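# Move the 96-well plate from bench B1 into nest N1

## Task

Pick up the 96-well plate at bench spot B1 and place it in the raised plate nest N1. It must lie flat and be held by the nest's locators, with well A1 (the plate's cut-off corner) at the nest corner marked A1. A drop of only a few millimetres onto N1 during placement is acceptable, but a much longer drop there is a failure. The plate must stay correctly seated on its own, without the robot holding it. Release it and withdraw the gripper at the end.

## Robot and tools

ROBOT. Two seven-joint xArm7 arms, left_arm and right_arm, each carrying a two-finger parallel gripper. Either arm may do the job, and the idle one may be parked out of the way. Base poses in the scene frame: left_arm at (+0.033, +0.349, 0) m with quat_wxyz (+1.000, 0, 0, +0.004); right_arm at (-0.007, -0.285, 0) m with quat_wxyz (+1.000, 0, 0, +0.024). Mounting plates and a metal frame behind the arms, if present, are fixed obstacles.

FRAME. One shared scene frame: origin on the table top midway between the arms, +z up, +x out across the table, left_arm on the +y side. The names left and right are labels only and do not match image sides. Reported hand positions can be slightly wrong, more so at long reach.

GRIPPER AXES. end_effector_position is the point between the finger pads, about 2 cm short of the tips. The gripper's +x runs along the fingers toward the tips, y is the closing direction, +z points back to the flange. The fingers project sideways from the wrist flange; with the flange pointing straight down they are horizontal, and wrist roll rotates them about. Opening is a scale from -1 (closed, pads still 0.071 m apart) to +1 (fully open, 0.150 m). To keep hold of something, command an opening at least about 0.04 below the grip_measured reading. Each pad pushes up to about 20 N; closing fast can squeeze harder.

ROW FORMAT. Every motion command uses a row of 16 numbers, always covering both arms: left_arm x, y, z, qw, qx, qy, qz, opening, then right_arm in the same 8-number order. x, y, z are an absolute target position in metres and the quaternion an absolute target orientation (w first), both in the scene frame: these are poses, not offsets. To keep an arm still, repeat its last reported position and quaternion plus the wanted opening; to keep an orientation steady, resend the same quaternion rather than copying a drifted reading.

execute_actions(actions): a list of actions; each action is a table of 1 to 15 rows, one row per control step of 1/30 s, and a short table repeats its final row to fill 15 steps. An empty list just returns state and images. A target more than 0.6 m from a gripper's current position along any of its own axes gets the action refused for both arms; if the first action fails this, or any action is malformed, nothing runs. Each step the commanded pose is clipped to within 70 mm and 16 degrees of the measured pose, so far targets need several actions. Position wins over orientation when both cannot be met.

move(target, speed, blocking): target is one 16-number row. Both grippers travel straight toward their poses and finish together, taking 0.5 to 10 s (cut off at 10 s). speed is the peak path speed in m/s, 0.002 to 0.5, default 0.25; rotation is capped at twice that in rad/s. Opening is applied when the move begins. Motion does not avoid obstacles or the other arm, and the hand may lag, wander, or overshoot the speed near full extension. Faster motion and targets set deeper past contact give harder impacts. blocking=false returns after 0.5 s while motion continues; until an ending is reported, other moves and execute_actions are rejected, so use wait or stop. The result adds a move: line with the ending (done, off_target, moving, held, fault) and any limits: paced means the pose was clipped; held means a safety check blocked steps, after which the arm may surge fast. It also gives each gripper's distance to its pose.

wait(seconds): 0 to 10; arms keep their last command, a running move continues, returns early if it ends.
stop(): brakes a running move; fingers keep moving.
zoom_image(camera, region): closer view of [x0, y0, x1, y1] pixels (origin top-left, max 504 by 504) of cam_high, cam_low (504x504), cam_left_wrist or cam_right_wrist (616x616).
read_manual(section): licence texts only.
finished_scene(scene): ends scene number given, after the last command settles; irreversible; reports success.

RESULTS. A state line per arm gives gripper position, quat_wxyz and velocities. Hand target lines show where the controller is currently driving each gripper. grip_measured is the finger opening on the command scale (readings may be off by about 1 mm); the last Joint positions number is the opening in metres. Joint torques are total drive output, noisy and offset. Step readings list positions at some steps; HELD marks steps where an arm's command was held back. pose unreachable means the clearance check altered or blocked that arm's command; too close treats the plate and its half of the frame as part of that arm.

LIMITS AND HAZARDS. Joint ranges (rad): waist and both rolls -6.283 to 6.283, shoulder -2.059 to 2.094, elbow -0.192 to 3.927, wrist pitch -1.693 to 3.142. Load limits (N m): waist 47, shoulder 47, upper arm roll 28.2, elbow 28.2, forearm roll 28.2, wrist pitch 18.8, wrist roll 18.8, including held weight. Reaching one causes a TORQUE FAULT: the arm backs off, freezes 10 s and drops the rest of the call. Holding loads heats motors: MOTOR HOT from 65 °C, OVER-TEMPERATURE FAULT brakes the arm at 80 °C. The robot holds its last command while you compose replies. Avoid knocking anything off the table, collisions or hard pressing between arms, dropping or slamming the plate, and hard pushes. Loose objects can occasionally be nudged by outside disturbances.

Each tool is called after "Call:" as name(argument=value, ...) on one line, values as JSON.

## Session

Call:
execute_actions(actions=[])

Scene clock: 0.00 s.
left_arm: end_effector_position=(+0.3792, +0.5103, +0.2805) grip_measured=+1.00 end_effector_quat_wxyz=(+0.998, -0.051, +0.001, +0.035) end_effector_velocity=(-0.000, +0.001, -0.000) end_effector_angular_velocity=(-0.000, +0.000, +0.002) | right_arm: end_effector_position=(+0.5867, -0.2904, +0.3795) grip_measured=+0.98 end_effector_quat_wxyz=(-0.593, -0.101, -0.077, +0.795) end_effector_velocity=(+0.000, -0.001, -0.000) end_effector_angular_velocity=(-0.001, +0.001, -0.000)
Joint positions: left_arm=[ 0.471 -0.752  0.195  0.359  0.052  1.161  0.525  0.15 ] | right_arm=[0.051 0.624 0.108 2.188 0.166 1.454 2.032 0.149]
Joint velocities: left_arm=[ 0.002  0.    -0.001  0.    -0.001  0.     0.001  0.   ] | right_arm=[-0.     0.001 -0.002 -0.     0.     0.    -0.001  0.   ]
Joint torques (N m, as the arm reports them, + toward a larger angle): no reading
Motor temperatures (°C, as the motors report them): left_arm=[31 35 30 35 33 33 35] | right_arm=[30 32 33 34 31 32 37]
Hand target (left_arm): +0.379, +0.510, +0.281; +0.998, -0.051, +0.001, +0.035
Hand target (right_arm): +0.587, -0.290, +0.380; -0.593, -0.101, -0.077, +0.795

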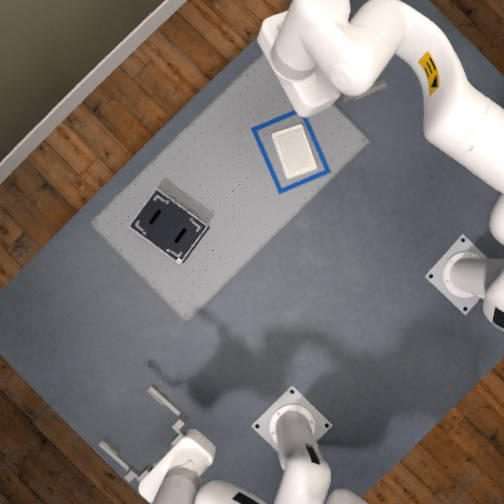

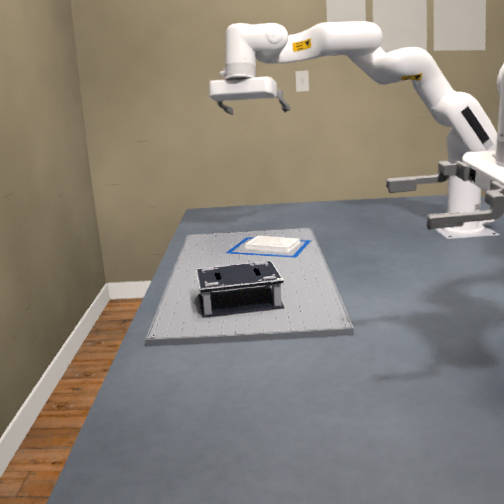

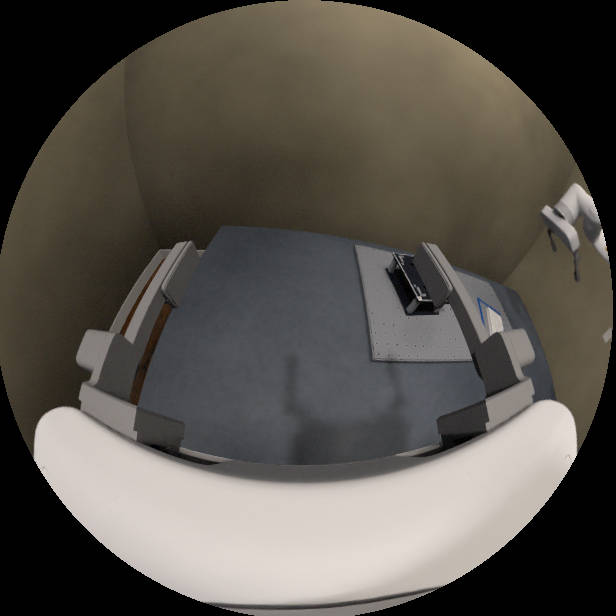

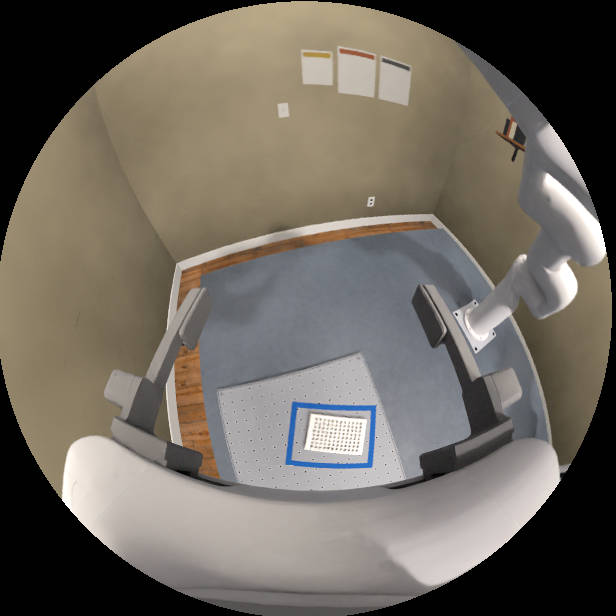

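Call:
zoom_image(camera="cam_high", region=[260, 115, 330, 185])

Call:
zoom_image(camera="cam_high", region=[125, 180, 215, 270])

Call:
zoom_image(camera="cam_right_wrist", region=[280, 395, 385, 475])

Call:
zoom_image(camera="cam_low", region=[180, 225, 320, 325])

Region (260, 115, 330, 185) of cam_high's 504x504 image, scaled by 7.200, with more detail than that image has.

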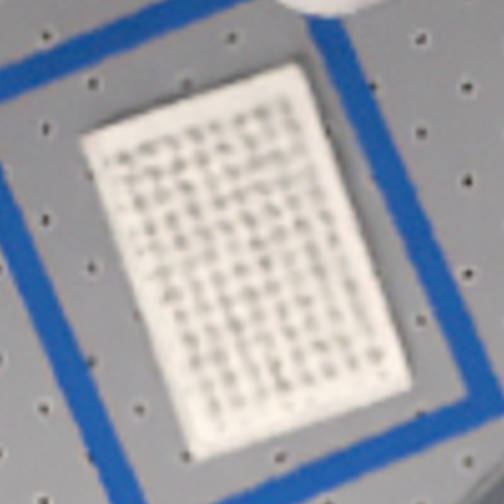

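Region (125, 180, 215, 270) of cam_high's 504x504 image, scaled by 5.600, with more detail than that image has.

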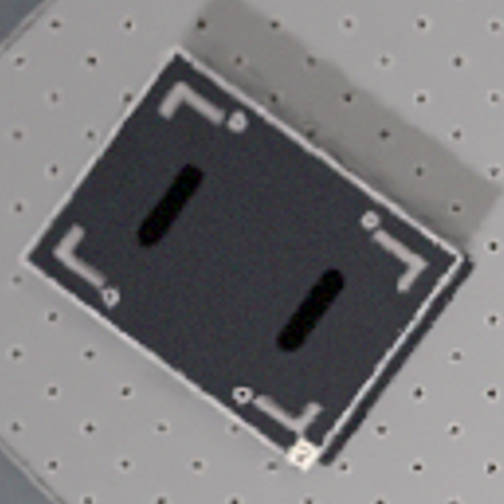

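Region (280, 395, 385, 475) of cam_right_wrist's 616x616 image, scaled by 4.800, with more detail than that image has; it fills the top 384 rows of this view, and the rest is white.

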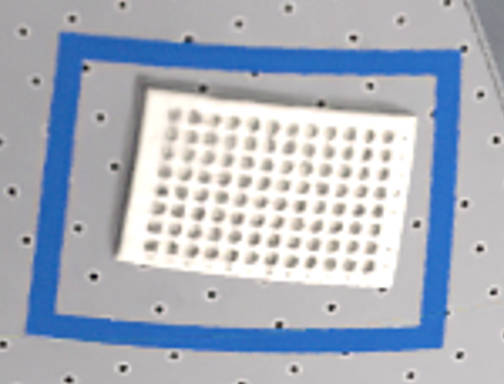

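Region (180, 225, 320, 325) of cam_low's 504x504 image, scaled by 3.600, with more detail than that image has; it fills the top 360 rows of this view, and the rest is white.

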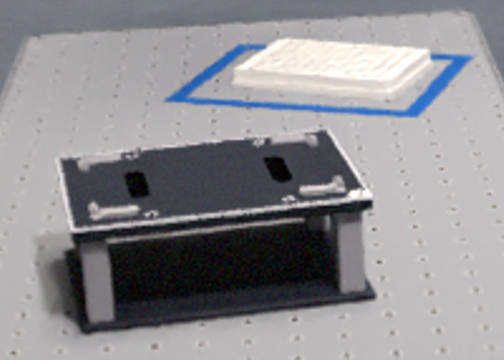

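Call:
zoom_image(camera="cam_right_wrist", region=[330, 410, 375, 460])

Call:
zoom_image(camera="cam_right_wrist", region=[298, 408, 343, 458])

Call:
zoom_image(camera="cam_low", region=[235, 228, 315, 262])

Call:
zoom_image(camera="cam_low", region=[188, 252, 293, 322])

Region (330, 410, 375, 460) of cam_right_wrist's 616x616 image, scaled by 10.080, with more detail than that image has; it fills the left 454 columns of this view, and the rest is white.

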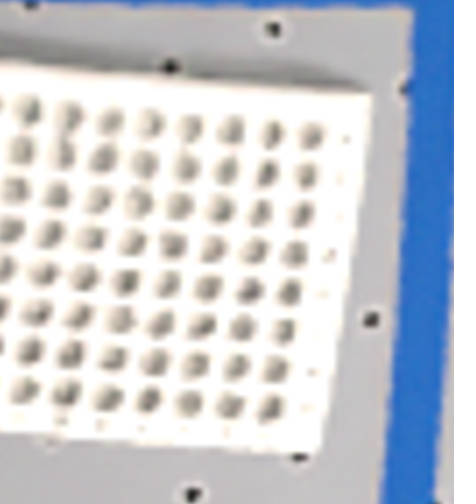

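Region (298, 408, 343, 458) of cam_right_wrist's 616x616 image, scaled by 10.080, with more detail than that image has; it fills the left 454 columns of this view, and the rest is white.

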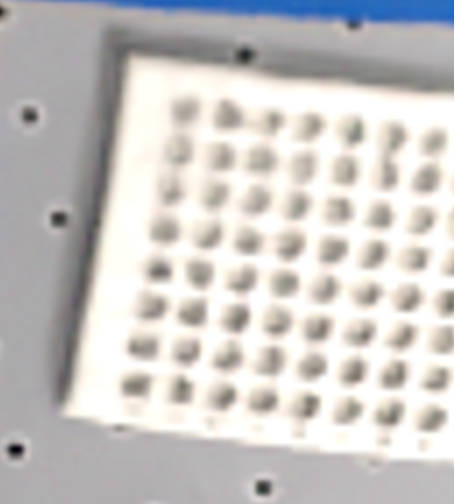

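Region (235, 228, 315, 262) of cam_low's 504x504 image, scaled by 6.300, with more detail than that image has; it fills the top 214 rows of this view, and the rest is white.

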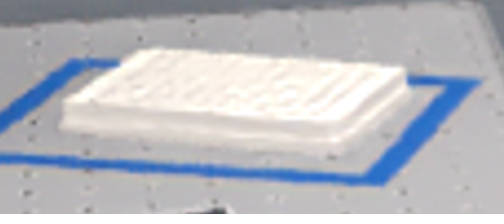

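Region (188, 252, 293, 322) of cam_low's 504x504 image, scaled by 4.800, with more detail than that image has.

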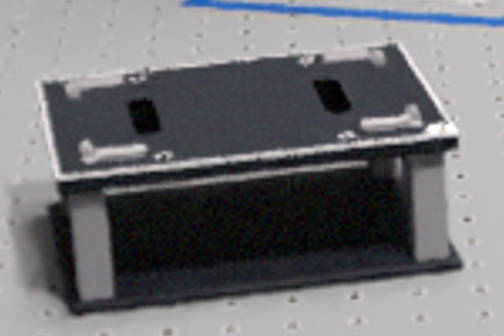

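Call:
move(target=[0.5694, -0.1812, 0.060, 0.97553, 0, 0, -0.21985, -0.2, 0.25, -0.45, 0.40, -0.593, -0.101, -0.077, 0.795, 1.0], speed=0.45)

Call:
zoom_image(camera="cam_left_wrist", region=[170, 200, 450, 460])

Call:
zoom_image(camera="cam_high", region=[250, 105, 340, 195])

Call:
zoom_image(camera="cam_low", region=[230, 210, 330, 265])

action 0: the call puts the target (left_arm/x, left_arm/y, left_arm/z) 0.677 m from left_arm's end_effector_position in the last result along the gripper's own y axis as it stood there; a target may be at most 0.6 m away along each of those axes, so nothing of the call was run and nothing moved. Command a nearer target, and go on from there in a later call.

Region (170, 200, 450, 460) of cam_left_wrist's 616x616 image, scaled by 1.800, with more detail than that image has; it fills the top 468 rows of this view, and the rest is white.

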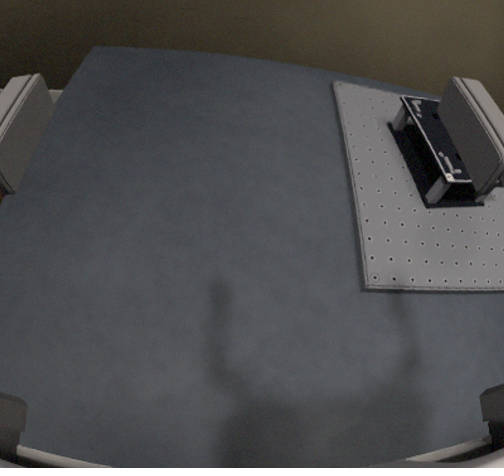

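Region (250, 105, 340, 195) of cam_high's 504x504 image, scaled by 5.600, with more detail than that image has.

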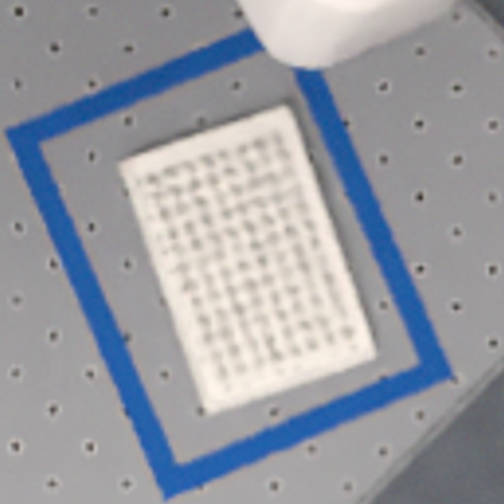

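Region (230, 210, 330, 265) of cam_low's 504x504 image, scaled by 5.040, with more detail than that image has; it fills the top 277 rows of this view, and the rest is white.

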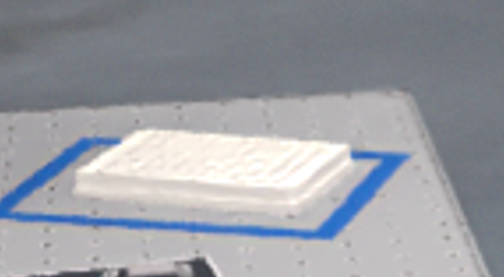

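Call:
execute_actions(actions=[[[0.3792,0.5102,0.2805,0.9981,-0.0510,0,0.0350,0.0,0.5867,-0.2904,0.3795,-0.593,-0.101,-0.077,0.795,1.0],[0.3793,0.5098,0.2803,0.9981,-0.0510,0,0.0348,0.0,0.5864,-0.2905,0.3795,-0.593,-0.101,-0.077,0.795,1.0],[0.3797,0.5086,0.2800,0.9981,-0.0509,0,0.0344,0.0,0.5859,-0.2908,0.3796,-0.593,-0.101,-0.077,0.795,1.0],[0.3803,0.5063,0.2792,0.9982,-0.0507,0,0.0335,0.0,0.5848,-0.2913,0.3796,-0.593,-0.101,-0.077,0.795,1.0],[0.3813,0.5027,0.2781,0.9982,-0.0504,0,0.0322,0.0,0.5830,-0.2921,0.3797,-0.593,-0.101,-0.077,0.795,1.0],[0.3827,0.4977,0.2765,0.9983,-0.0501,0,0.0304,0.0,0.5806,-0.2933,0.3799,-0.593,-0.101,-0.077,0.795,1.0],[0.3844,0.4912,0.2744,0.9984,-0.0496,0,0.0280,0.0,0.5774,-0.2948,0.3801,-0.593,-0.101,-0.077,0.795,1.0],[0.3866,0.4833,0.2719,0.9985,-0.0490,0,0.0250,0.0,0.5735,-0.2966,0.3803,-0.593,-0.101,-0.077,0.795,1.0],[0.3892,0.4740,0.2689,0.9986,-0.0483,0,0.0216,0.0,0.5690,-0.2988,0.3806,-0.593,-0.101,-0.077,0.795,1.0],[0.3920,0.4637,0.2656,0.9987,-0.0476,0,0.0178,0.0,0.5640,-0.3012,0.3809,-0.593,-0.101,-0.077,0.795,1.0],[0.3951,0.4526,0.2621,0.9988,-0.0467,0,0.0137,0.0,0.5586,-0.3037,0.3812,-0.593,-0.101,-0.077,0.795,1.0],[0.3982,0.4412,0.2585,0.9989,-0.0459,0,0.0095,0.0,0.5530,-0.3064,0.3816,-0.593,-0.101,-0.077,0.795,1.0],[0.4014,0.4296,0.2548,0.9990,-0.0451,0,0.0053,0.0,0.5474,-0.3090,0.3819,-0.593,-0.101,-0.077,0.795,1.0],[0.4046,0.4181,0.2511,0.9990,-0.0442,0,0.0010,0.0,0.5418,-0.3117,0.3822,-0.593,-0.101,-0.077,0.795,1.0],[0.4077,0.4066,0.2474,0.9991,-0.0434,0,-0.0032,0.0,0.5362,-0.3143,0.3826,-0.593,-0.101,-0.077,0.795,1.0]],[[0.4109,0.3951,0.2438,0.9991,-0.0425,0,-0.0075,0.0,0.5306,-0.3170,0.3829,-0.593,-0.101,-0.077,0.795,1.0],[0.4141,0.3835,0.2401,0.9991,-0.0417,0,-0.0117,0.0,0.5250,-0.3197,0.3833,-0.593,-0.101,-0.077,0.795,1.0],[0.4172,0.3720,0.2364,0.9990,-0.0408,0,-0.0160,0.0,0.5194,-0.3223,0.3836,-0.593,-0.101,-0.077,0.795,1.0],[0.4204,0.3605,0.2327,0.9990,-0.0400,0,-0.0202,0.0,0.5137,-0.3250,0.3839,-0.593,-0.101,-0.077,0.795,1.0],[0.4236,0.3490,0.2291,0.9989,-0.0391,0,-0.0245,0.0,0.5081,-0.3276,0.3843,-0.593,-0.101,-0.077,0.795,1.0],[0.4268,0.3374,0.2254,0.9989,-0.0383,0,-0.0287,0.0,0.5025,-0.3303,0.3846,-0.593,-0.101,-0.077,0.795,1.0],[0.4299,0.3259,0.2217,0.9988,-0.0374,0,-0.0330,0.0,0.4969,-0.3330,0.3850,-0.593,-0.101,-0.077,0.795,1.0],[0.4331,0.3144,0.2180,0.9986,-0.0366,0,-0.0372,0.0,0.4913,-0.3356,0.3853,-0.593,-0.101,-0.077,0.795,1.0],[0.4363,0.3029,0.2144,0.9985,-0.0357,0,-0.0415,0.0,0.4857,-0.3383,0.3857,-0.593,-0.101,-0.077,0.795,1.0],[0.4394,0.2913,0.2107,0.9983,-0.0349,0,-0.0457,0.0,0.4801,-0.3409,0.3860,-0.593,-0.101,-0.077,0.795,1.0],[0.4426,0.2798,0.2070,0.9982,-0.0340,0,-0.0500,0.0,0.4745,-0.3436,0.3863,-0.593,-0.101,-0.077,0.795,1.0],[0.4458,0.2683,0.2033,0.9980,-0.0332,0,-0.0542,0.0,0.4688,-0.3463,0.3867,-0.593,-0.101,-0.077,0.795,1.0],[0.4489,0.2568,0.1997,0.9978,-0.0323,0,-0.0584,0.0,0.4632,-0.3489,0.3870,-0.593,-0.101,-0.077,0.795,1.0],[0.4521,0.2452,0.1960,0.9975,-0.0315,0,-0.0627,0.0,0.4576,-0.3516,0.3874,-0.593,-0.101,-0.077,0.795,1.0],[0.4553,0.2337,0.1923,0.9973,-0.0306,0,-0.0669,0.0,0.4520,-0.3542,0.3877,-0.593,-0.101,-0.077,0.795,1.0]],[[0.4585,0.2222,0.1886,0.9970,-0.0298,0,-0.0712,0.0,0.4464,-0.3569,0.3881,-0.593,-0.101,-0.077,0.795,1.0],[0.4616,0.2107,0.1850,0.9967,-0.0289,0,-0.0754,0.0,0.4408,-0.3596,0.3884,-0.593,-0.101,-0.077,0.795,1.0],[0.4648,0.1991,0.1813,0.9964,-0.0281,0,-0.0797,0.0,0.4352,-0.3622,0.3887,-0.593,-0.101,-0.077,0.795,1.0],[0.4680,0.1876,0.1776,0.9961,-0.0272,0,-0.0839,0.0,0.4296,-0.3649,0.3891,-0.593,-0.101,-0.077,0.795,1.0],[0.4711,0.1761,0.1739,0.9958,-0.0264,0,-0.0882,0.0,0.4240,-0.3675,0.3894,-0.593,-0.101,-0.077,0.795,1.0],[0.4743,0.1646,0.1703,0.9954,-0.0255,0,-0.0924,0.0,0.4183,-0.3702,0.3898,-0.593,-0.101,-0.077,0.795,1.0],[0.4775,0.1530,0.1666,0.9950,-0.0247,0,-0.0967,0.0,0.4127,-0.3729,0.3901,-0.593,-0.101,-0.077,0.795,1.0],[0.4806,0.1415,0.1629,0.9946,-0.0238,0,-0.1009,0.0,0.4071,-0.3755,0.3904,-0.593,-0.101,-0.077,0.795,1.0],[0.4838,0.1300,0.1592,0.9942,-0.0230,0,-0.1052,0.0,0.4015,-0.3782,0.3908,-0.593,-0.101,-0.077,0.795,1.0],[0.4870,0.1185,0.1556,0.9938,-0.0221,0,-0.1094,0.0,0.3959,-0.3808,0.3911,-0.593,-0.101,-0.077,0.795,1.0],[0.4902,0.1069,0.1519,0.9933,-0.0213,0,-0.1137,0.0,0.3903,-0.3835,0.3915,-0.593,-0.101,-0.077,0.795,1.0],[0.4933,0.0954,0.1482,0.9928,-0.0204,0,-0.1179,0.0,0.3847,-0.3862,0.3918,-0.593,-0.101,-0.077,0.795,1.0],[0.4965,0.0839,0.1445,0.9923,-0.0196,0,-0.1222,0.0,0.3791,-0.3888,0.3922,-0.593,-0.101,-0.077,0.795,1.0],[0.4997,0.0724,0.1409,0.9918,-0.0187,0,-0.1264,0.0,0.3734,-0.3915,0.3925,-0.593,-0.101,-0.077,0.795,1.0],[0.5028,0.0608,0.1372,0.9913,-0.0179,0,-0.1307,0.0,0.3678,-0.3941,0.3928,-0.593,-0.101,-0.077,0.795,1.0]],[[0.5060,0.0493,0.1335,0.9907,-0.0170,0,-0.1349,0.0,0.3622,-0.3968,0.3932,-0.593,-0.101,-0.077,0.795,1.0],[0.5092,0.0378,0.1298,0.9901,-0.0162,0,-0.1391,0.0,0.3566,-0.3995,0.3935,-0.593,-0.101,-0.077,0.795,1.0],[0.5123,0.0263,0.1262,0.9895,-0.0153,0,-0.1434,0.0,0.3510,-0.4021,0.3939,-0.593,-0.101,-0.077,0.795,1.0],[0.5155,0.0147,0.1225,0.9889,-0.0145,0,-0.1476,0.0,0.3454,-0.4048,0.3942,-0.593,-0.101,-0.077,0.795,1.0],[0.5187,0.0032,0.1188,0.9883,-0.0136,0,-0.1519,0.0,0.3398,-0.4074,0.3945,-0.593,-0.101,-0.077,0.795,1.0],[0.5219,-0.0083,0.1151,0.9877,-0.0128,0,-0.1561,0.0,0.3342,-0.4101,0.3949,-0.593,-0.101,-0.077,0.795,1.0],[0.5250,-0.0199,0.1115,0.9870,-0.0119,0,-0.1604,0.0,0.3285,-0.4128,0.3952,-0.593,-0.101,-0.077,0.795,1.0],[0.5282,-0.0314,0.1078,0.9863,-0.0111,0,-0.1646,0.0,0.3229,-0.4154,0.3956,-0.593,-0.101,-0.077,0.795,1.0],[0.5314,-0.0429,0.1041,0.9856,-0.0102,0,-0.1689,0.0,0.3173,-0.4181,0.3959,-0.593,-0.101,-0.077,0.795,1.0],[0.5345,-0.0544,0.1004,0.9849,-0.0094,0,-0.1731,0.0,0.3117,-0.4207,0.3963,-0.593,-0.101,-0.077,0.795,1.0],[0.5377,-0.0660,0.0968,0.9841,-0.0085,0,-0.1774,0.0,0.3061,-0.4234,0.3966,-0.593,-0.101,-0.077,0.795,1.0],[0.5409,-0.0775,0.0931,0.9833,-0.0077,0,-0.1816,0.0,0.3005,-0.4261,0.3969,-0.593,-0.101,-0.077,0.795,1.0],[0.5440,-0.0890,0.0894,0.9825,-0.0068,0,-0.1859,0.0,0.2949,-0.4287,0.3973,-0.593,-0.101,-0.077,0.795,1.0],[0.5471,-0.1003,0.0858,0.9818,-0.0060,0,-0.1900,0.0,0.2894,-0.4313,0.3976,-0.593,-0.101,-0.077,0.795,1.0],[0.5502,-0.1113,0.0822,0.9810,-0.0052,0,-0.1941,0.0,0.2840,-0.4339,0.3979,-0.593,-0.101,-0.077,0.795,1.0]],[[0.5530,-0.1217,0.0786,0.9802,-0.0044,0,-0.1979,0.0,0.2789,-0.4363,0.3983,-0.593,-0.101,-0.077,0.795,1.0],[0.5558,-0.1316,0.0752,0.9795,-0.0037,0,-0.2016,0.0,0.2741,-0.4385,0.3985,-0.593,-0.101,-0.077,0.795,1.0],[0.5582,-0.1406,0.0718,0.9788,-0.0030,0,-0.2049,0.0,0.2697,-0.4406,0.3988,-0.593,-0.101,-0.077,0.795,1.0],[0.5605,-0.1488,0.0686,0.9781,-0.0024,0,-0.2079,0.0,0.2657,-0.4425,0.3991,-0.593,-0.101,-0.077,0.795,1.0],[0.5625,-0.1561,0.0656,0.9776,-0.0019,0,-0.2106,0.0,0.2622,-0.4442,0.3993,-0.593,-0.101,-0.077,0.795,1.0],[0.5642,-0.1624,0.0627,0.9771,-0.0014,0,-0.2129,0.0,0.2592,-0.4457,0.3995,-0.593,-0.101,-0.077,0.795,1.0],[0.5657,-0.1676,0.0600,0.9767,-0.0010,0,-0.2148,0.0,0.2566,-0.4469,0.3996,-0.593,-0.101,-0.077,0.795,1.0],[0.5668,-0.1719,0.0574,0.9763,-0.0007,0,-0.2164,0.0,0.2545,-0.4479,0.3997,-0.593,-0.101,-0.077,0.795,1.0],[0.5678,-0.1752,0.0551,0.9760,-0.0004,0,-0.2176,0.0,0.2529,-0.4486,0.3998,-0.593,-0.101,-0.077,0.795,1.0],[0.5684,-0.1777,0.0529,0.9758,-0.0003,0,-0.2186,0.0,0.2517,-0.4492,0.3999,-0.593,-0.101,-0.077,0.795,1.0],[0.5689,-0.1794,0.0510,0.9757,-0.0001,0,-0.2192,0.0,0.2509,-0.4496,0.4,-0.593,-0.101,-0.077,0.795,1.0],[0.5692,-0.1804,0.0492,0.9756,0,0,-0.2196,0.0,0.2504,-0.4498,0.4,-0.593,-0.101,-0.077,0.795,1.0],[0.5693,-0.1810,0.0477,0.97553,0,0,-0.21985,0.0,0.2501,-0.4499,0.4,-0.593,-0.101,-0.077,0.795,1.0],[0.5694,-0.1812,0.0464,0.97553,0,0,-0.21985,0.0,0.25,-0.45,0.4,-0.593,-0.101,-0.077,0.795,1.0],[0.5694,-0.1812,0.0453,0.97553,0,0,-0.21985,0.0,0.25,-0.45,0.4,-0.593,-0.101,-0.077,0.795,1.0]],[[0.5694,-0.1812,0.0443,0.97553,0,0,-0.21985,0.0,0.25,-0.45,0.4,-0.593,-0.101,-0.077,0.795,1.0],[0.5694,-0.1812,0.0435,0.97553,0,0,-0.21985,0.0,0.25,-0.45,0.4,-0.593,-0.101,-0.077,0.795,1.0],[0.5694,-0.1812,0.0429,0.97553,0,0,-0.21985,0.0,0.25,-0.45,0.4,-0.593,-0.101,-0.077,0.795,1.0],[0.5694,-0.1812,0.0424,0.97553,0,0,-0.21985,0.0,0.25,-0.45,0.4,-0.593,-0.101,-0.077,0.795,1.0],[0.5694,-0.1812,0.0421,0.97553,0,0,-0.21985,0.0,0.25,-0.45,0.4,-0.593,-0.101,-0.077,0.795,1.0],[0.5694,-0.1812,0.0419,0.97553,0,0,-0.21985,0.0,0.25,-0.45,0.4,-0.593,-0.101,-0.077,0.795,1.0],[0.5694,-0.1812,0.0417,0.97553,0,0,-0.21985,0.0,0.25,-0.45,0.4,-0.593,-0.101,-0.077,0.795,1.0],[0.5694,-0.1812,0.0416,0.97553,0,0,-0.21985,0.0,0.25,-0.45,0.4,-0.593,-0.101,-0.077,0.795,1.0]]])

Call:
zoom_image(camera="cam_left_wrist", region=[170, 200, 450, 460])

Call:
zoom_image(camera="cam_high", region=[250, 105, 340, 195])

Call:
zoom_image(camera="cam_low", region=[230, 210, 330, 265])

Scene clock: 25.60 s.
left_arm: end_effector_position=(+0.5608, -0.1709, +0.0459) grip_measured=+0.00 end_effector_quat_wxyz=(+0.975, -0.003, -0.001, -0.222) end_effector_velocity=(+0.063, -0.076, -0.029) end_effector_angular_velocity=(+0.026, -0.018, +0.029) | right_arm: end_effector_position=(+0.2500, -0.4500, +0.4000) grip_measured=+0.98 end_effector_quat_wxyz=(-0.593, -0.101, -0.077, +0.795) end_effector_velocity=(-0.000, -0.000, +0.000) end_effector_angular_velocity=(-0.002, -0.000, +0.001)
Joint positions: left_arm=[-0.487  0.936 -0.449  1.537  0.549  0.725 -0.738  0.111] | right_arm=[-0.154 -0.632 -0.071  0.841  0.213  1.445  1.672  0.149]
Joint velocities: left_arm=[-0.164  0.327  0.042  0.562 -0.009  0.226  0.035  0.   ] | right_arm=[-0.001 -0.001  0.001  0.    -0.002  0.001 -0.001 -0.   ]
Joint torques (N m, as the arm reports them, + toward a larger angle): left_arm=[  0.79 -40.96 -11.61  16.59  -0.09  -1.34   0.59] | right_arm=[ 0.43 -5.79  1.02 11.29  0.55 -1.05 -0.37]
Motor temperatures (°C, as the motors report them): left_arm=[31 35 30 37 33 33 35] | right_arm=[30 33 33 36 31 32 37]
Hand target (left_arm): +0.568, -0.179, +0.042; +0.975, -0.001, -0.001, -0.221
Hand target (right_arm): +0.250, -0.450, +0.400; -0.593, -0.101, -0.077, +0.795
Off the commanded pose (left_arm): 0.014 m, 0 deg.
Off the commanded pose (right_arm): 0.000 m, 0 deg.
Step readings (end_effector_position; steps 1 to 15: 1st action; 16 to 30: 2nd action; 31 to 45: 3rd action; 46 to 60: 4th action; 61 to 75: 5th action; 76 to 90: 6th action):
0: left_arm (+0.3792, +0.5103, +0.2805) | right_arm (+0.5867, -0.2904, +0.3795)
1: left_arm (+0.3792, +0.5103, +0.2805) | right_arm (+0.5867, -0.2904, +0.3795)
2: left_arm (+0.3792, +0.5103, +0.2805) | right_arm (+0.5867, -0.2904, +0.3795)
4: left_arm (+0.3793, +0.5100, +0.2804) | right_arm (+0.5865, -0.2904, +0.3795)
8: left_arm (+0.3811, +0.5035, +0.2785) | right_arm (+0.5836, -0.2917, +0.3793)
15: left_arm (+0.3916, +0.4564, +0.2625) | right_arm (+0.5618, -0.3026, +0.3807)
16: left_arm (+0.3935, +0.4466, +0.2592) | right_arm (+0.5572, -0.3050, +0.3809)
17: left_arm (+0.3953, +0.4366, +0.2559) | right_arm (+0.5523, -0.3074, +0.3812)
19: left_arm (+0.3989, +0.4158, +0.2495) | right_arm (+0.5420, -0.3125, +0.3816)
23: left_arm (+0.4057, +0.3738, +0.2376) | right_arm (+0.5204, -0.3229, +0.3825)
30: left_arm (+0.4168, +0.3017, +0.2190) | right_arm (+0.4812, -0.3416, +0.3845)
31: left_arm (+0.4184, +0.2916, +0.2165) | right_arm (+0.4755, -0.3442, +0.3849)
32: left_arm (+0.4200, +0.2818, +0.2139) | right_arm (+0.4699, -0.3469, +0.3852)
34: left_arm (+0.4230, +0.2623, +0.2088) | right_arm (+0.4585, -0.3523, +0.3859)
38: left_arm (+0.4297, +0.2244, +0.1987) | right_arm (+0.4358, -0.3630, +0.3872)
45: left_arm (+0.4433, +0.1604, +0.1810) | right_arm (+0.3962, -0.3818, +0.3896)
46: left_arm (+0.4455, +0.1514, +0.1785) | right_arm (+0.3905, -0.3845, +0.3900)
47: left_arm (+0.4477, +0.1425, +0.1760) | right_arm (+0.3849, -0.3871, +0.3903)
49: left_arm (+0.4522, +0.1247, +0.1710) | right_arm (+0.3736, -0.3924, +0.3910)
53: left_arm (+0.4619, +0.0901, +0.1611) | right_arm (+0.3511, -0.4030, +0.3924)
60: left_arm (+0.4796, +0.0333, +0.1434) | right_arm (+0.3118, -0.4217, +0.3947)
61: left_arm (+0.4822, +0.0255, +0.1406) | right_arm (+0.3062, -0.4243, +0.3951)
62: left_arm (+0.4849, +0.0177, +0.1378) | right_arm (+0.3007, -0.4269, +0.3954)
64: left_arm (+0.4901, +0.0020, +0.1319) | right_arm (+0.2899, -0.4320, +0.3961)
68: left_arm (+0.5004, -0.0299, +0.1194) | right_arm (+0.2709, -0.4407, +0.3977)
75: left_arm (+0.5181, -0.0839, +0.0948) | right_arm (+0.2532, -0.4488, +0.3995)
76: left_arm (+0.5208, -0.0913, +0.0910) | right_arm (+0.2523, -0.4492, +0.3996)
77: left_arm (+0.5235, -0.0985, +0.0871) | right_arm (+0.2517, -0.4494, +0.3997)
79: left_arm (+0.5290, -0.1126, +0.0792) | right_arm (+0.2509, -0.4497, +0.3998)
83: left_arm (+0.5410, -0.1394, +0.0637) | right_arm (+0.2503, -0.4499, +0.3999)
90: end_effector_position above

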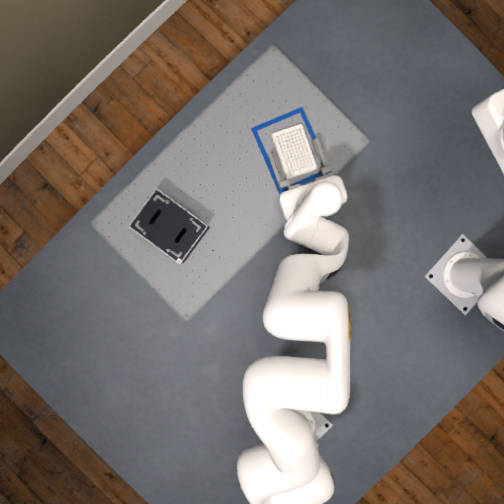

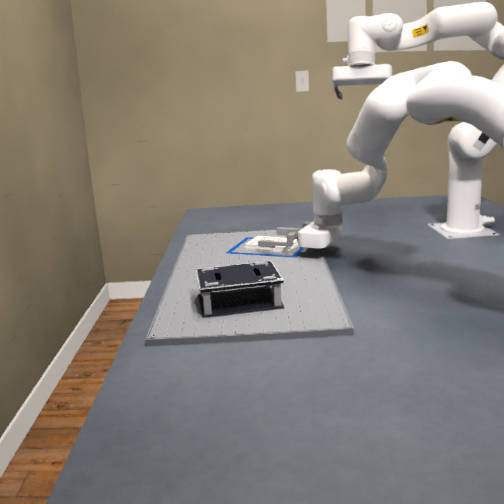

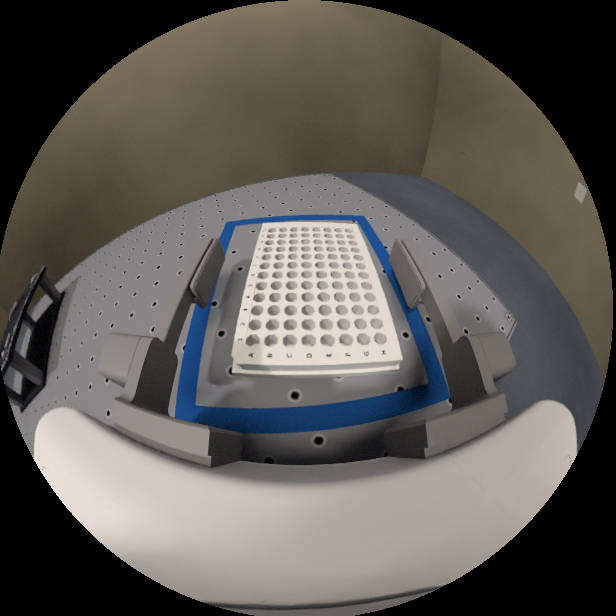

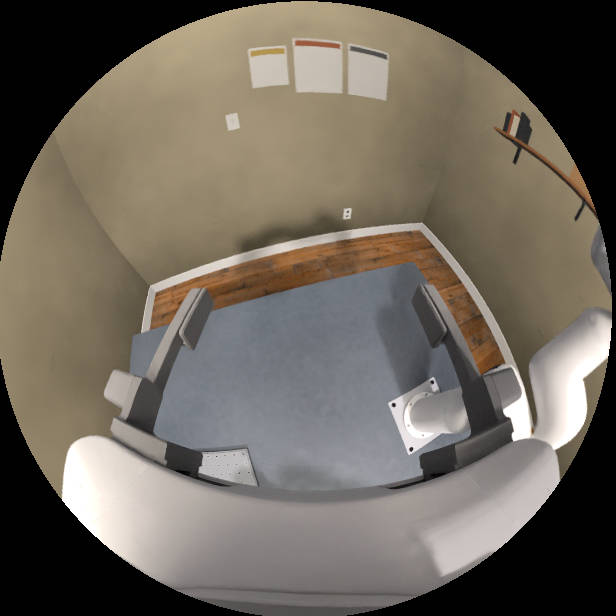

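Region (170, 200, 450, 460) of cam_left_wrist's 616x616 image, scaled by 1.800, with more detail than that image has; it fills the top 468 rows of this view, and the rest is white.

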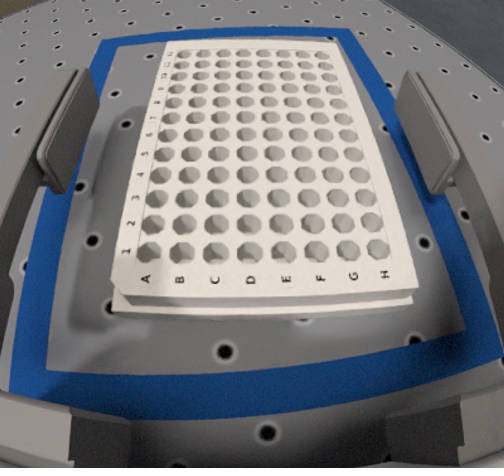

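Region (250, 105, 340, 195) of cam_high's 504x504 image, scaled by 5.600, with more detail than that image has.

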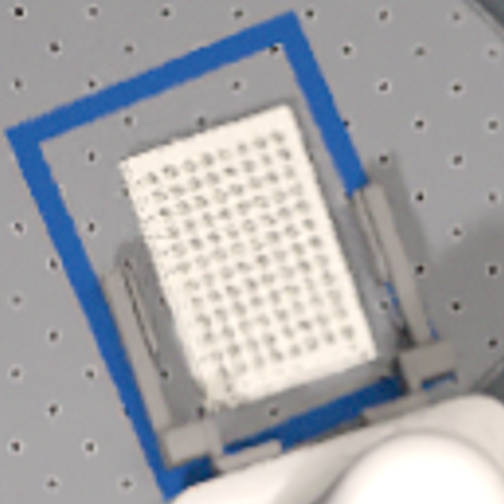

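Region (230, 210, 330, 265) of cam_low's 504x504 image, scaled by 5.040, with more detail than that image has; it fills the top 277 rows of this view, and the rest is white.

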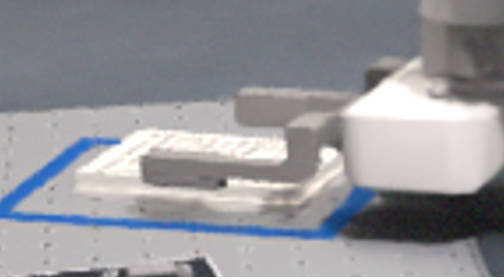

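Call:
execute_actions(actions=[])

Scene clock: 26.60 s.
left_arm: end_effector_position=(+0.5678, -0.1794, +0.0425) grip_measured=+0.00 end_effector_quat_wxyz=(+0.975, -0.001, -0.001, -0.221) end_effector_velocity=(+0.000, -0.000, +0.000) end_effector_angular_velocity=(-0.001, +0.000, +0.002) | right_arm: end_effector_position=(+0.2500, -0.4500, +0.4000) grip_measured=+0.98 end_effector_quat_wxyz=(-0.593, -0.101, -0.077, +0.795) end_effector_velocity=(+0.001, +0.000, +0.001) end_effector_angular_velocity=(-0.001, -0.003, +0.002)
Joint positions: left_arm=[-0.506  0.973 -0.445  1.602  0.546  0.753 -0.732  0.111] | right_arm=[-0.154 -0.632 -0.071  0.841  0.213  1.445  1.672  0.149]
Joint velocities: left_arm=[-0.001 -0.     0.     0.001 -0.002 -0.    -0.001 -0.   ] | right_arm=[ 0.    -0.     0.002  0.001  0.    -0.002 -0.001 -0.   ]
Joint torques (N m, as the arm reports them, + toward a larger angle): left_arm=[ -0.11 -39.06 -11.46  17.45   0.12  -1.4    0.47] | right_arm=[ 0.44 -5.89  1.1  11.16  0.51 -1.07 -0.34]
Motor temperatures (°C, as the motors report them): left_arm=[31 35 30 37 33 33 35] | right_arm=[30 33 33 36 31 32 37]
Hand target (left_arm): +0.568, -0.179, +0.042; +0.975, -0.001, -0.001, -0.221
Hand target (right_arm): +0.250, -0.450, +0.400; -0.593, -0.101, -0.077, +0.795
Off the commanded pose (left_arm): 0.003 m, 0 deg.
Off the commanded pose (right_arm): 0.000 m, 0 deg.

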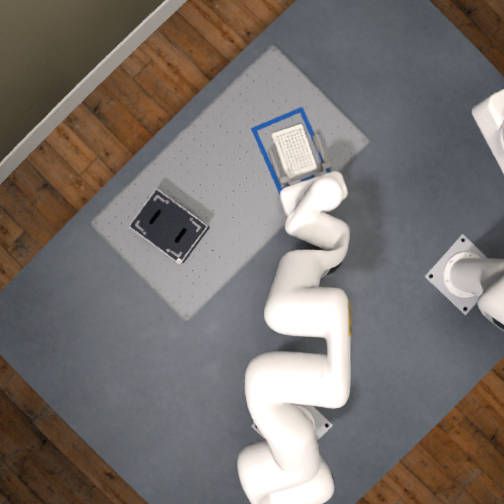

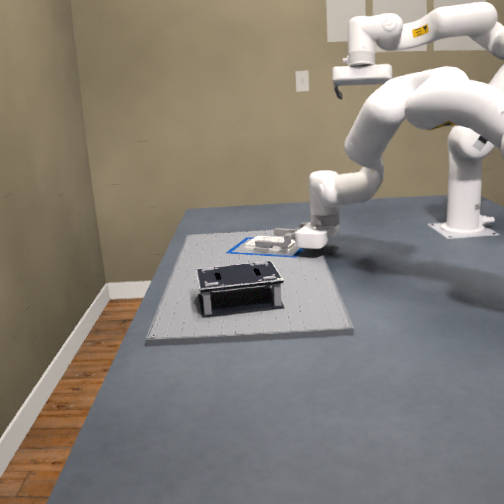

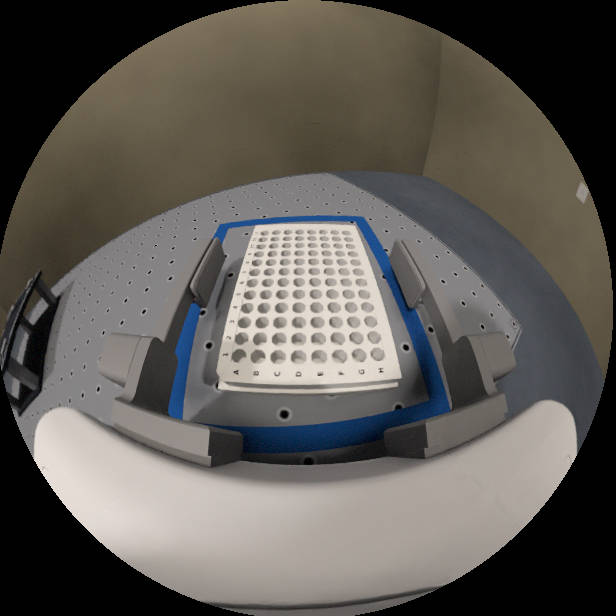

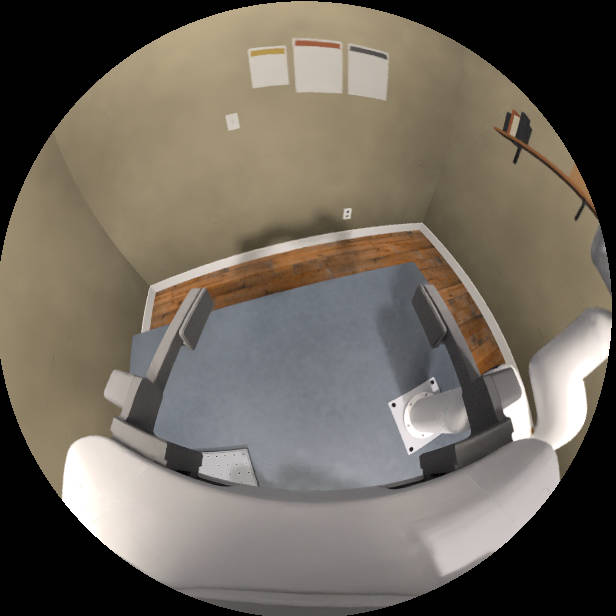

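Call:
zoom_image(camera="cam_left_wrist", region=[140, 190, 480, 470])

Call:
zoom_image(camera="cam_high", region=[235, 90, 365, 220])

Call:
zoom_image(camera="cam_low", region=[215, 205, 345, 270])

Region (140, 190, 480, 470) of cam_left_wrist's 616x616 image, scaled by 1.482, with more detail than that image has; it fills the top 415 rows of this view, and the rest is white.

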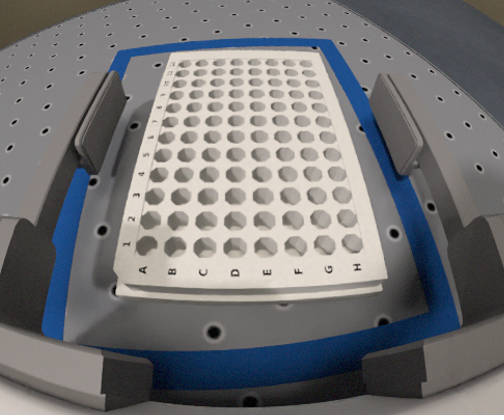

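Region (235, 90, 365, 220) of cam_high's 504x504 image, scaled by 3.877, with more detail than that image has.

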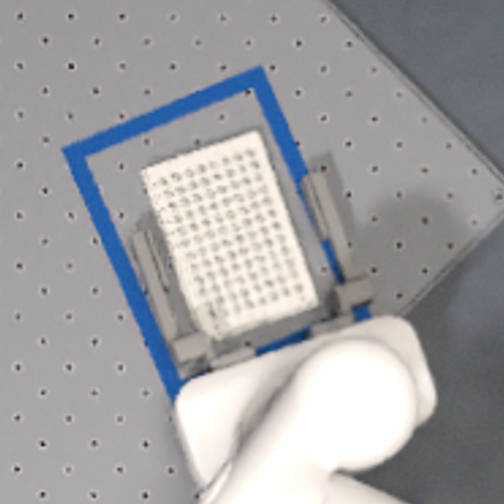

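Region (215, 205, 345, 270) of cam_low's 504x504 image, scaled by 3.877, with more detail than that image has.

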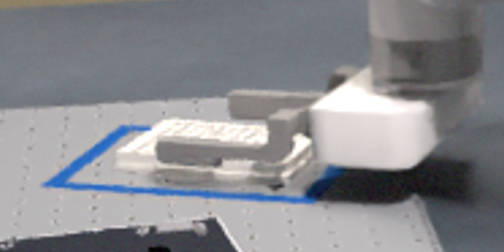

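Call:
zoom_image(camera="cam_left_wrist", region=[180, 220, 310, 330])

Call:
zoom_image(camera="cam_left_wrist", region=[310, 220, 440, 330])

Region (180, 220, 310, 330) of cam_left_wrist's 616x616 image, scaled by 3.877, with more detail than that image has; it fills the top 426 rows of this view, and the rest is white.

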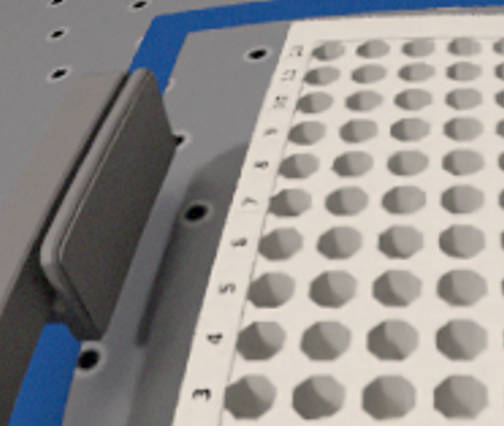

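Region (310, 220, 440, 330) of cam_left_wrist's 616x616 image, scaled by 3.877, with more detail than that image has; it fills the top 426 rows of this view, and the rest is white.

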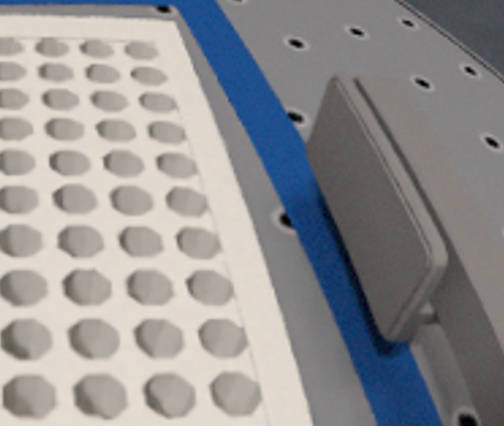

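Call:
zoom_image(camera="cam_low", region=[240, 222, 310, 262])

Region (240, 222, 310, 262) of cam_low's 504x504 image, scaled by 7.200, with more detail than that image has; it fills the top 288 rows of this view, and the rest is white.

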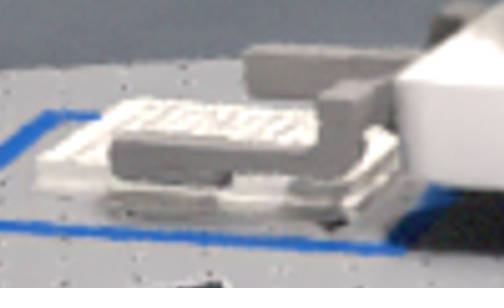

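Call:
execute_actions(actions=[[[0.5678,-0.1794,0.0421,0.97553,0,0,-0.21985,-0.04,0.25,-0.45,0.4,-0.593,-0.101,-0.077,0.795,1.0],[0.5678,-0.1794,0.0417,0.97553,0,0,-0.21985,-0.08,0.25,-0.45,0.4,-0.593,-0.101,-0.077,0.795,1.0],[0.5678,-0.1794,0.0412,0.97553,0,0,-0.21985,-0.12,0.25,-0.45,0.4,-0.593,-0.101,-0.077,0.795,1.0],[0.5678,-0.1794,0.0407,0.97553,0,0,-0.21985,-0.16,0.25,-0.45,0.4,-0.593,-0.101,-0.077,0.795,1.0],[0.5678,-0.1794,0.0402,0.97553,0,0,-0.21985,-0.20,0.25,-0.45,0.4,-0.593,-0.101,-0.077,0.795,1.0],[0.5678,-0.1794,0.0397,0.97553,0,0,-0.21985,-0.24,0.25,-0.45,0.4,-0.593,-0.101,-0.077,0.795,1.0],[0.5678,-0.1794,0.0393,0.97553,0,0,-0.21985,-0.28,0.25,-0.45,0.4,-0.593,-0.101,-0.077,0.795,1.0],[0.5678,-0.1794,0.0390,0.97553,0,0,-0.21985,-0.32,0.25,-0.45,0.4,-0.593,-0.101,-0.077,0.795,1.0],[0.5678,-0.1794,0.0390,0.97553,0,0,-0.21985,-0.36,0.25,-0.45,0.4,-0.593,-0.101,-0.077,0.795,1.0],[0.5678,-0.1794,0.0390,0.97553,0,0,-0.21985,-0.40,0.25,-0.45,0.4,-0.593,-0.101,-0.077,0.795,1.0],[0.5678,-0.1794,0.0390,0.97553,0,0,-0.21985,-0.44,0.25,-0.45,0.4,-0.593,-0.101,-0.077,0.795,1.0],[0.5678,-0.1794,0.0390,0.97553,0,0,-0.21985,-0.48,0.25,-0.45,0.4,-0.593,-0.101,-0.077,0.795,1.0],[0.5678,-0.1794,0.0390,0.97553,0,0,-0.21985,-0.52,0.25,-0.45,0.4,-0.593,-0.101,-0.077,0.795,1.0],[0.5678,-0.1794,0.0390,0.97553,0,0,-0.21985,-0.54,0.25,-0.45,0.4,-0.593,-0.101,-0.077,0.795,1.0],[0.5678,-0.1794,0.0390,0.97553,0,0,-0.21985,-0.55,0.25,-0.45,0.4,-0.593,-0.101,-0.077,0.795,1.0]]])

Scene clock: 32.60 s.
left_arm: end_effector_position=(+0.5678, -0.1794, +0.0391) grip_measured=-0.50 end_effector_quat_wxyz=(+0.976, +0.000, +0.000, -0.220) end_effector_velocity=(-0.000, -0.002, +0.002) end_effector_angular_velocity=(-0.004, -0.003, -0.002) | right_arm: end_effector_position=(+0.2500, -0.4500, +0.4000) grip_measured=+0.98 end_effector_quat_wxyz=(-0.593, -0.101, -0.077, +0.795) end_effector_velocity=(+0.000, -0.000, +0.001) end_effector_angular_velocity=(-0.003, -0.001, +0.000)
Joint positions: left_arm=[-0.509  0.981 -0.442  1.607  0.547  0.752 -0.735  0.091] | right_arm=[-0.154 -0.632 -0.071  0.841  0.213  1.445  1.672  0.149]
Joint velocities: left_arm=[-0.003  0.001 -0.     0.004  0.    -0.002 -0.001 -0.029] | right_arm=[ 0.     0.     0.001  0.001 -0.002 -0.     0.    -0.   ]
Joint torques (N m, as the arm reports them, + toward a larger angle): left_arm=[ -0.12 -39.39 -11.54  17.45   0.26  -1.28   0.52] | right_arm=[ 0.52 -5.9   1.11 11.28  0.53 -1.07 -0.33]
Motor temperatures (°C, as the motors report them): left_arm=[31 35 30 37 33 33 35] | right_arm=[30 33 33 36 31 32 37]
Hand target (left_arm): +0.568, -0.179, +0.039; +0.976, +0.000, -0.000, -0.220
Hand target (right_arm): +0.250, -0.450, +0.400; -0.593, -0.101, -0.077, +0.795
Off the commanded pose (left_arm): 0.000 m, 0 deg.
Off the commanded pose (right_arm): 0.000 m, 0 deg.
Step readings (end_effector_position):
0: left_arm (+0.5678, -0.1794, +0.0425) | right_arm (+0.2500, -0.4500, +0.4000)
1: left_arm (+0.5678, -0.1794, +0.0425) | right_arm (+0.2500, -0.4500, +0.4000)
2: left_arm (+0.5678, -0.1794, +0.0424) | right_arm (+0.2500, -0.4500, +0.4000)
4: left_arm (+0.5678, -0.1794, +0.0422) | right_arm (+0.2500, -0.4500, +0.4000)
8: left_arm (+0.5678, -0.1795, +0.0407) | right_arm (+0.2500, -0.4500, +0.4000)
15: end_effector_position above

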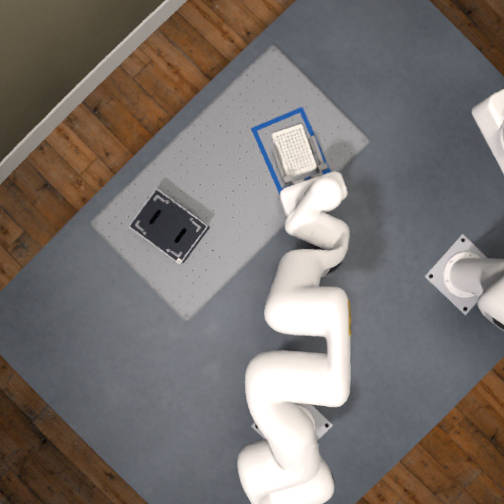

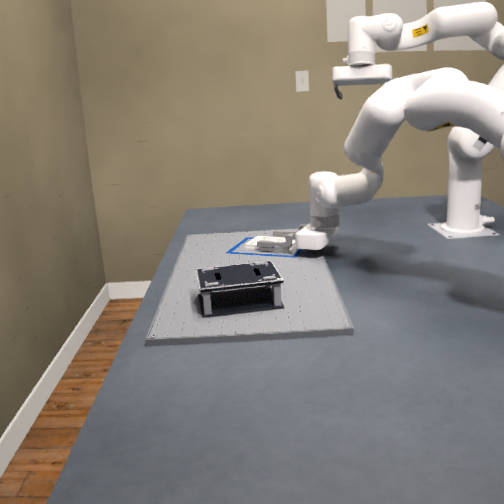

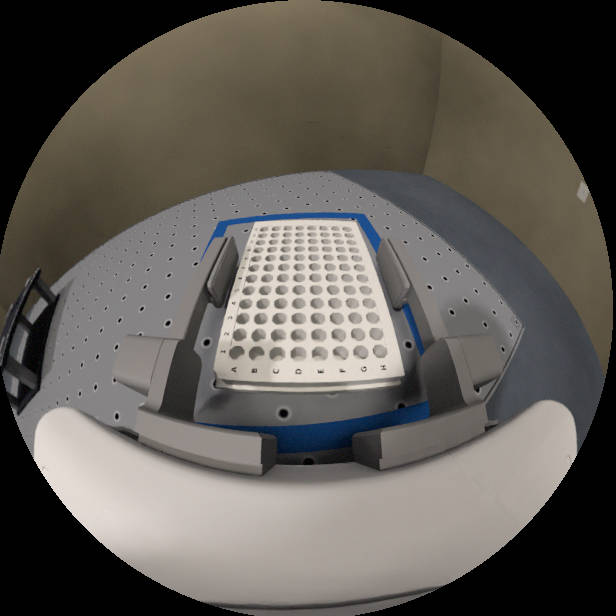

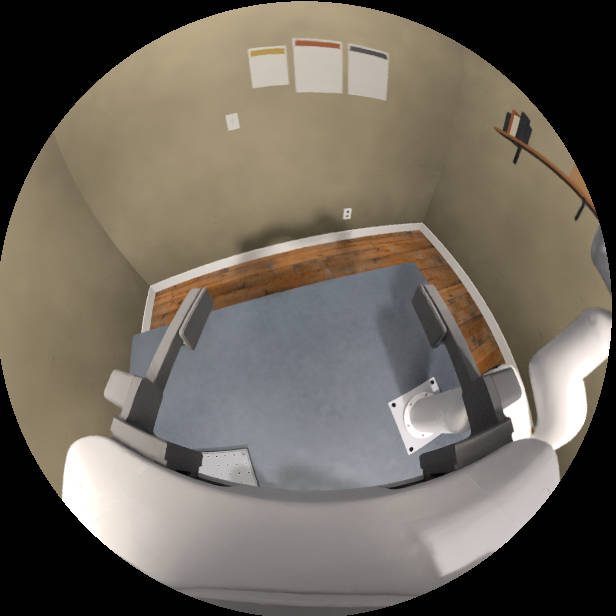

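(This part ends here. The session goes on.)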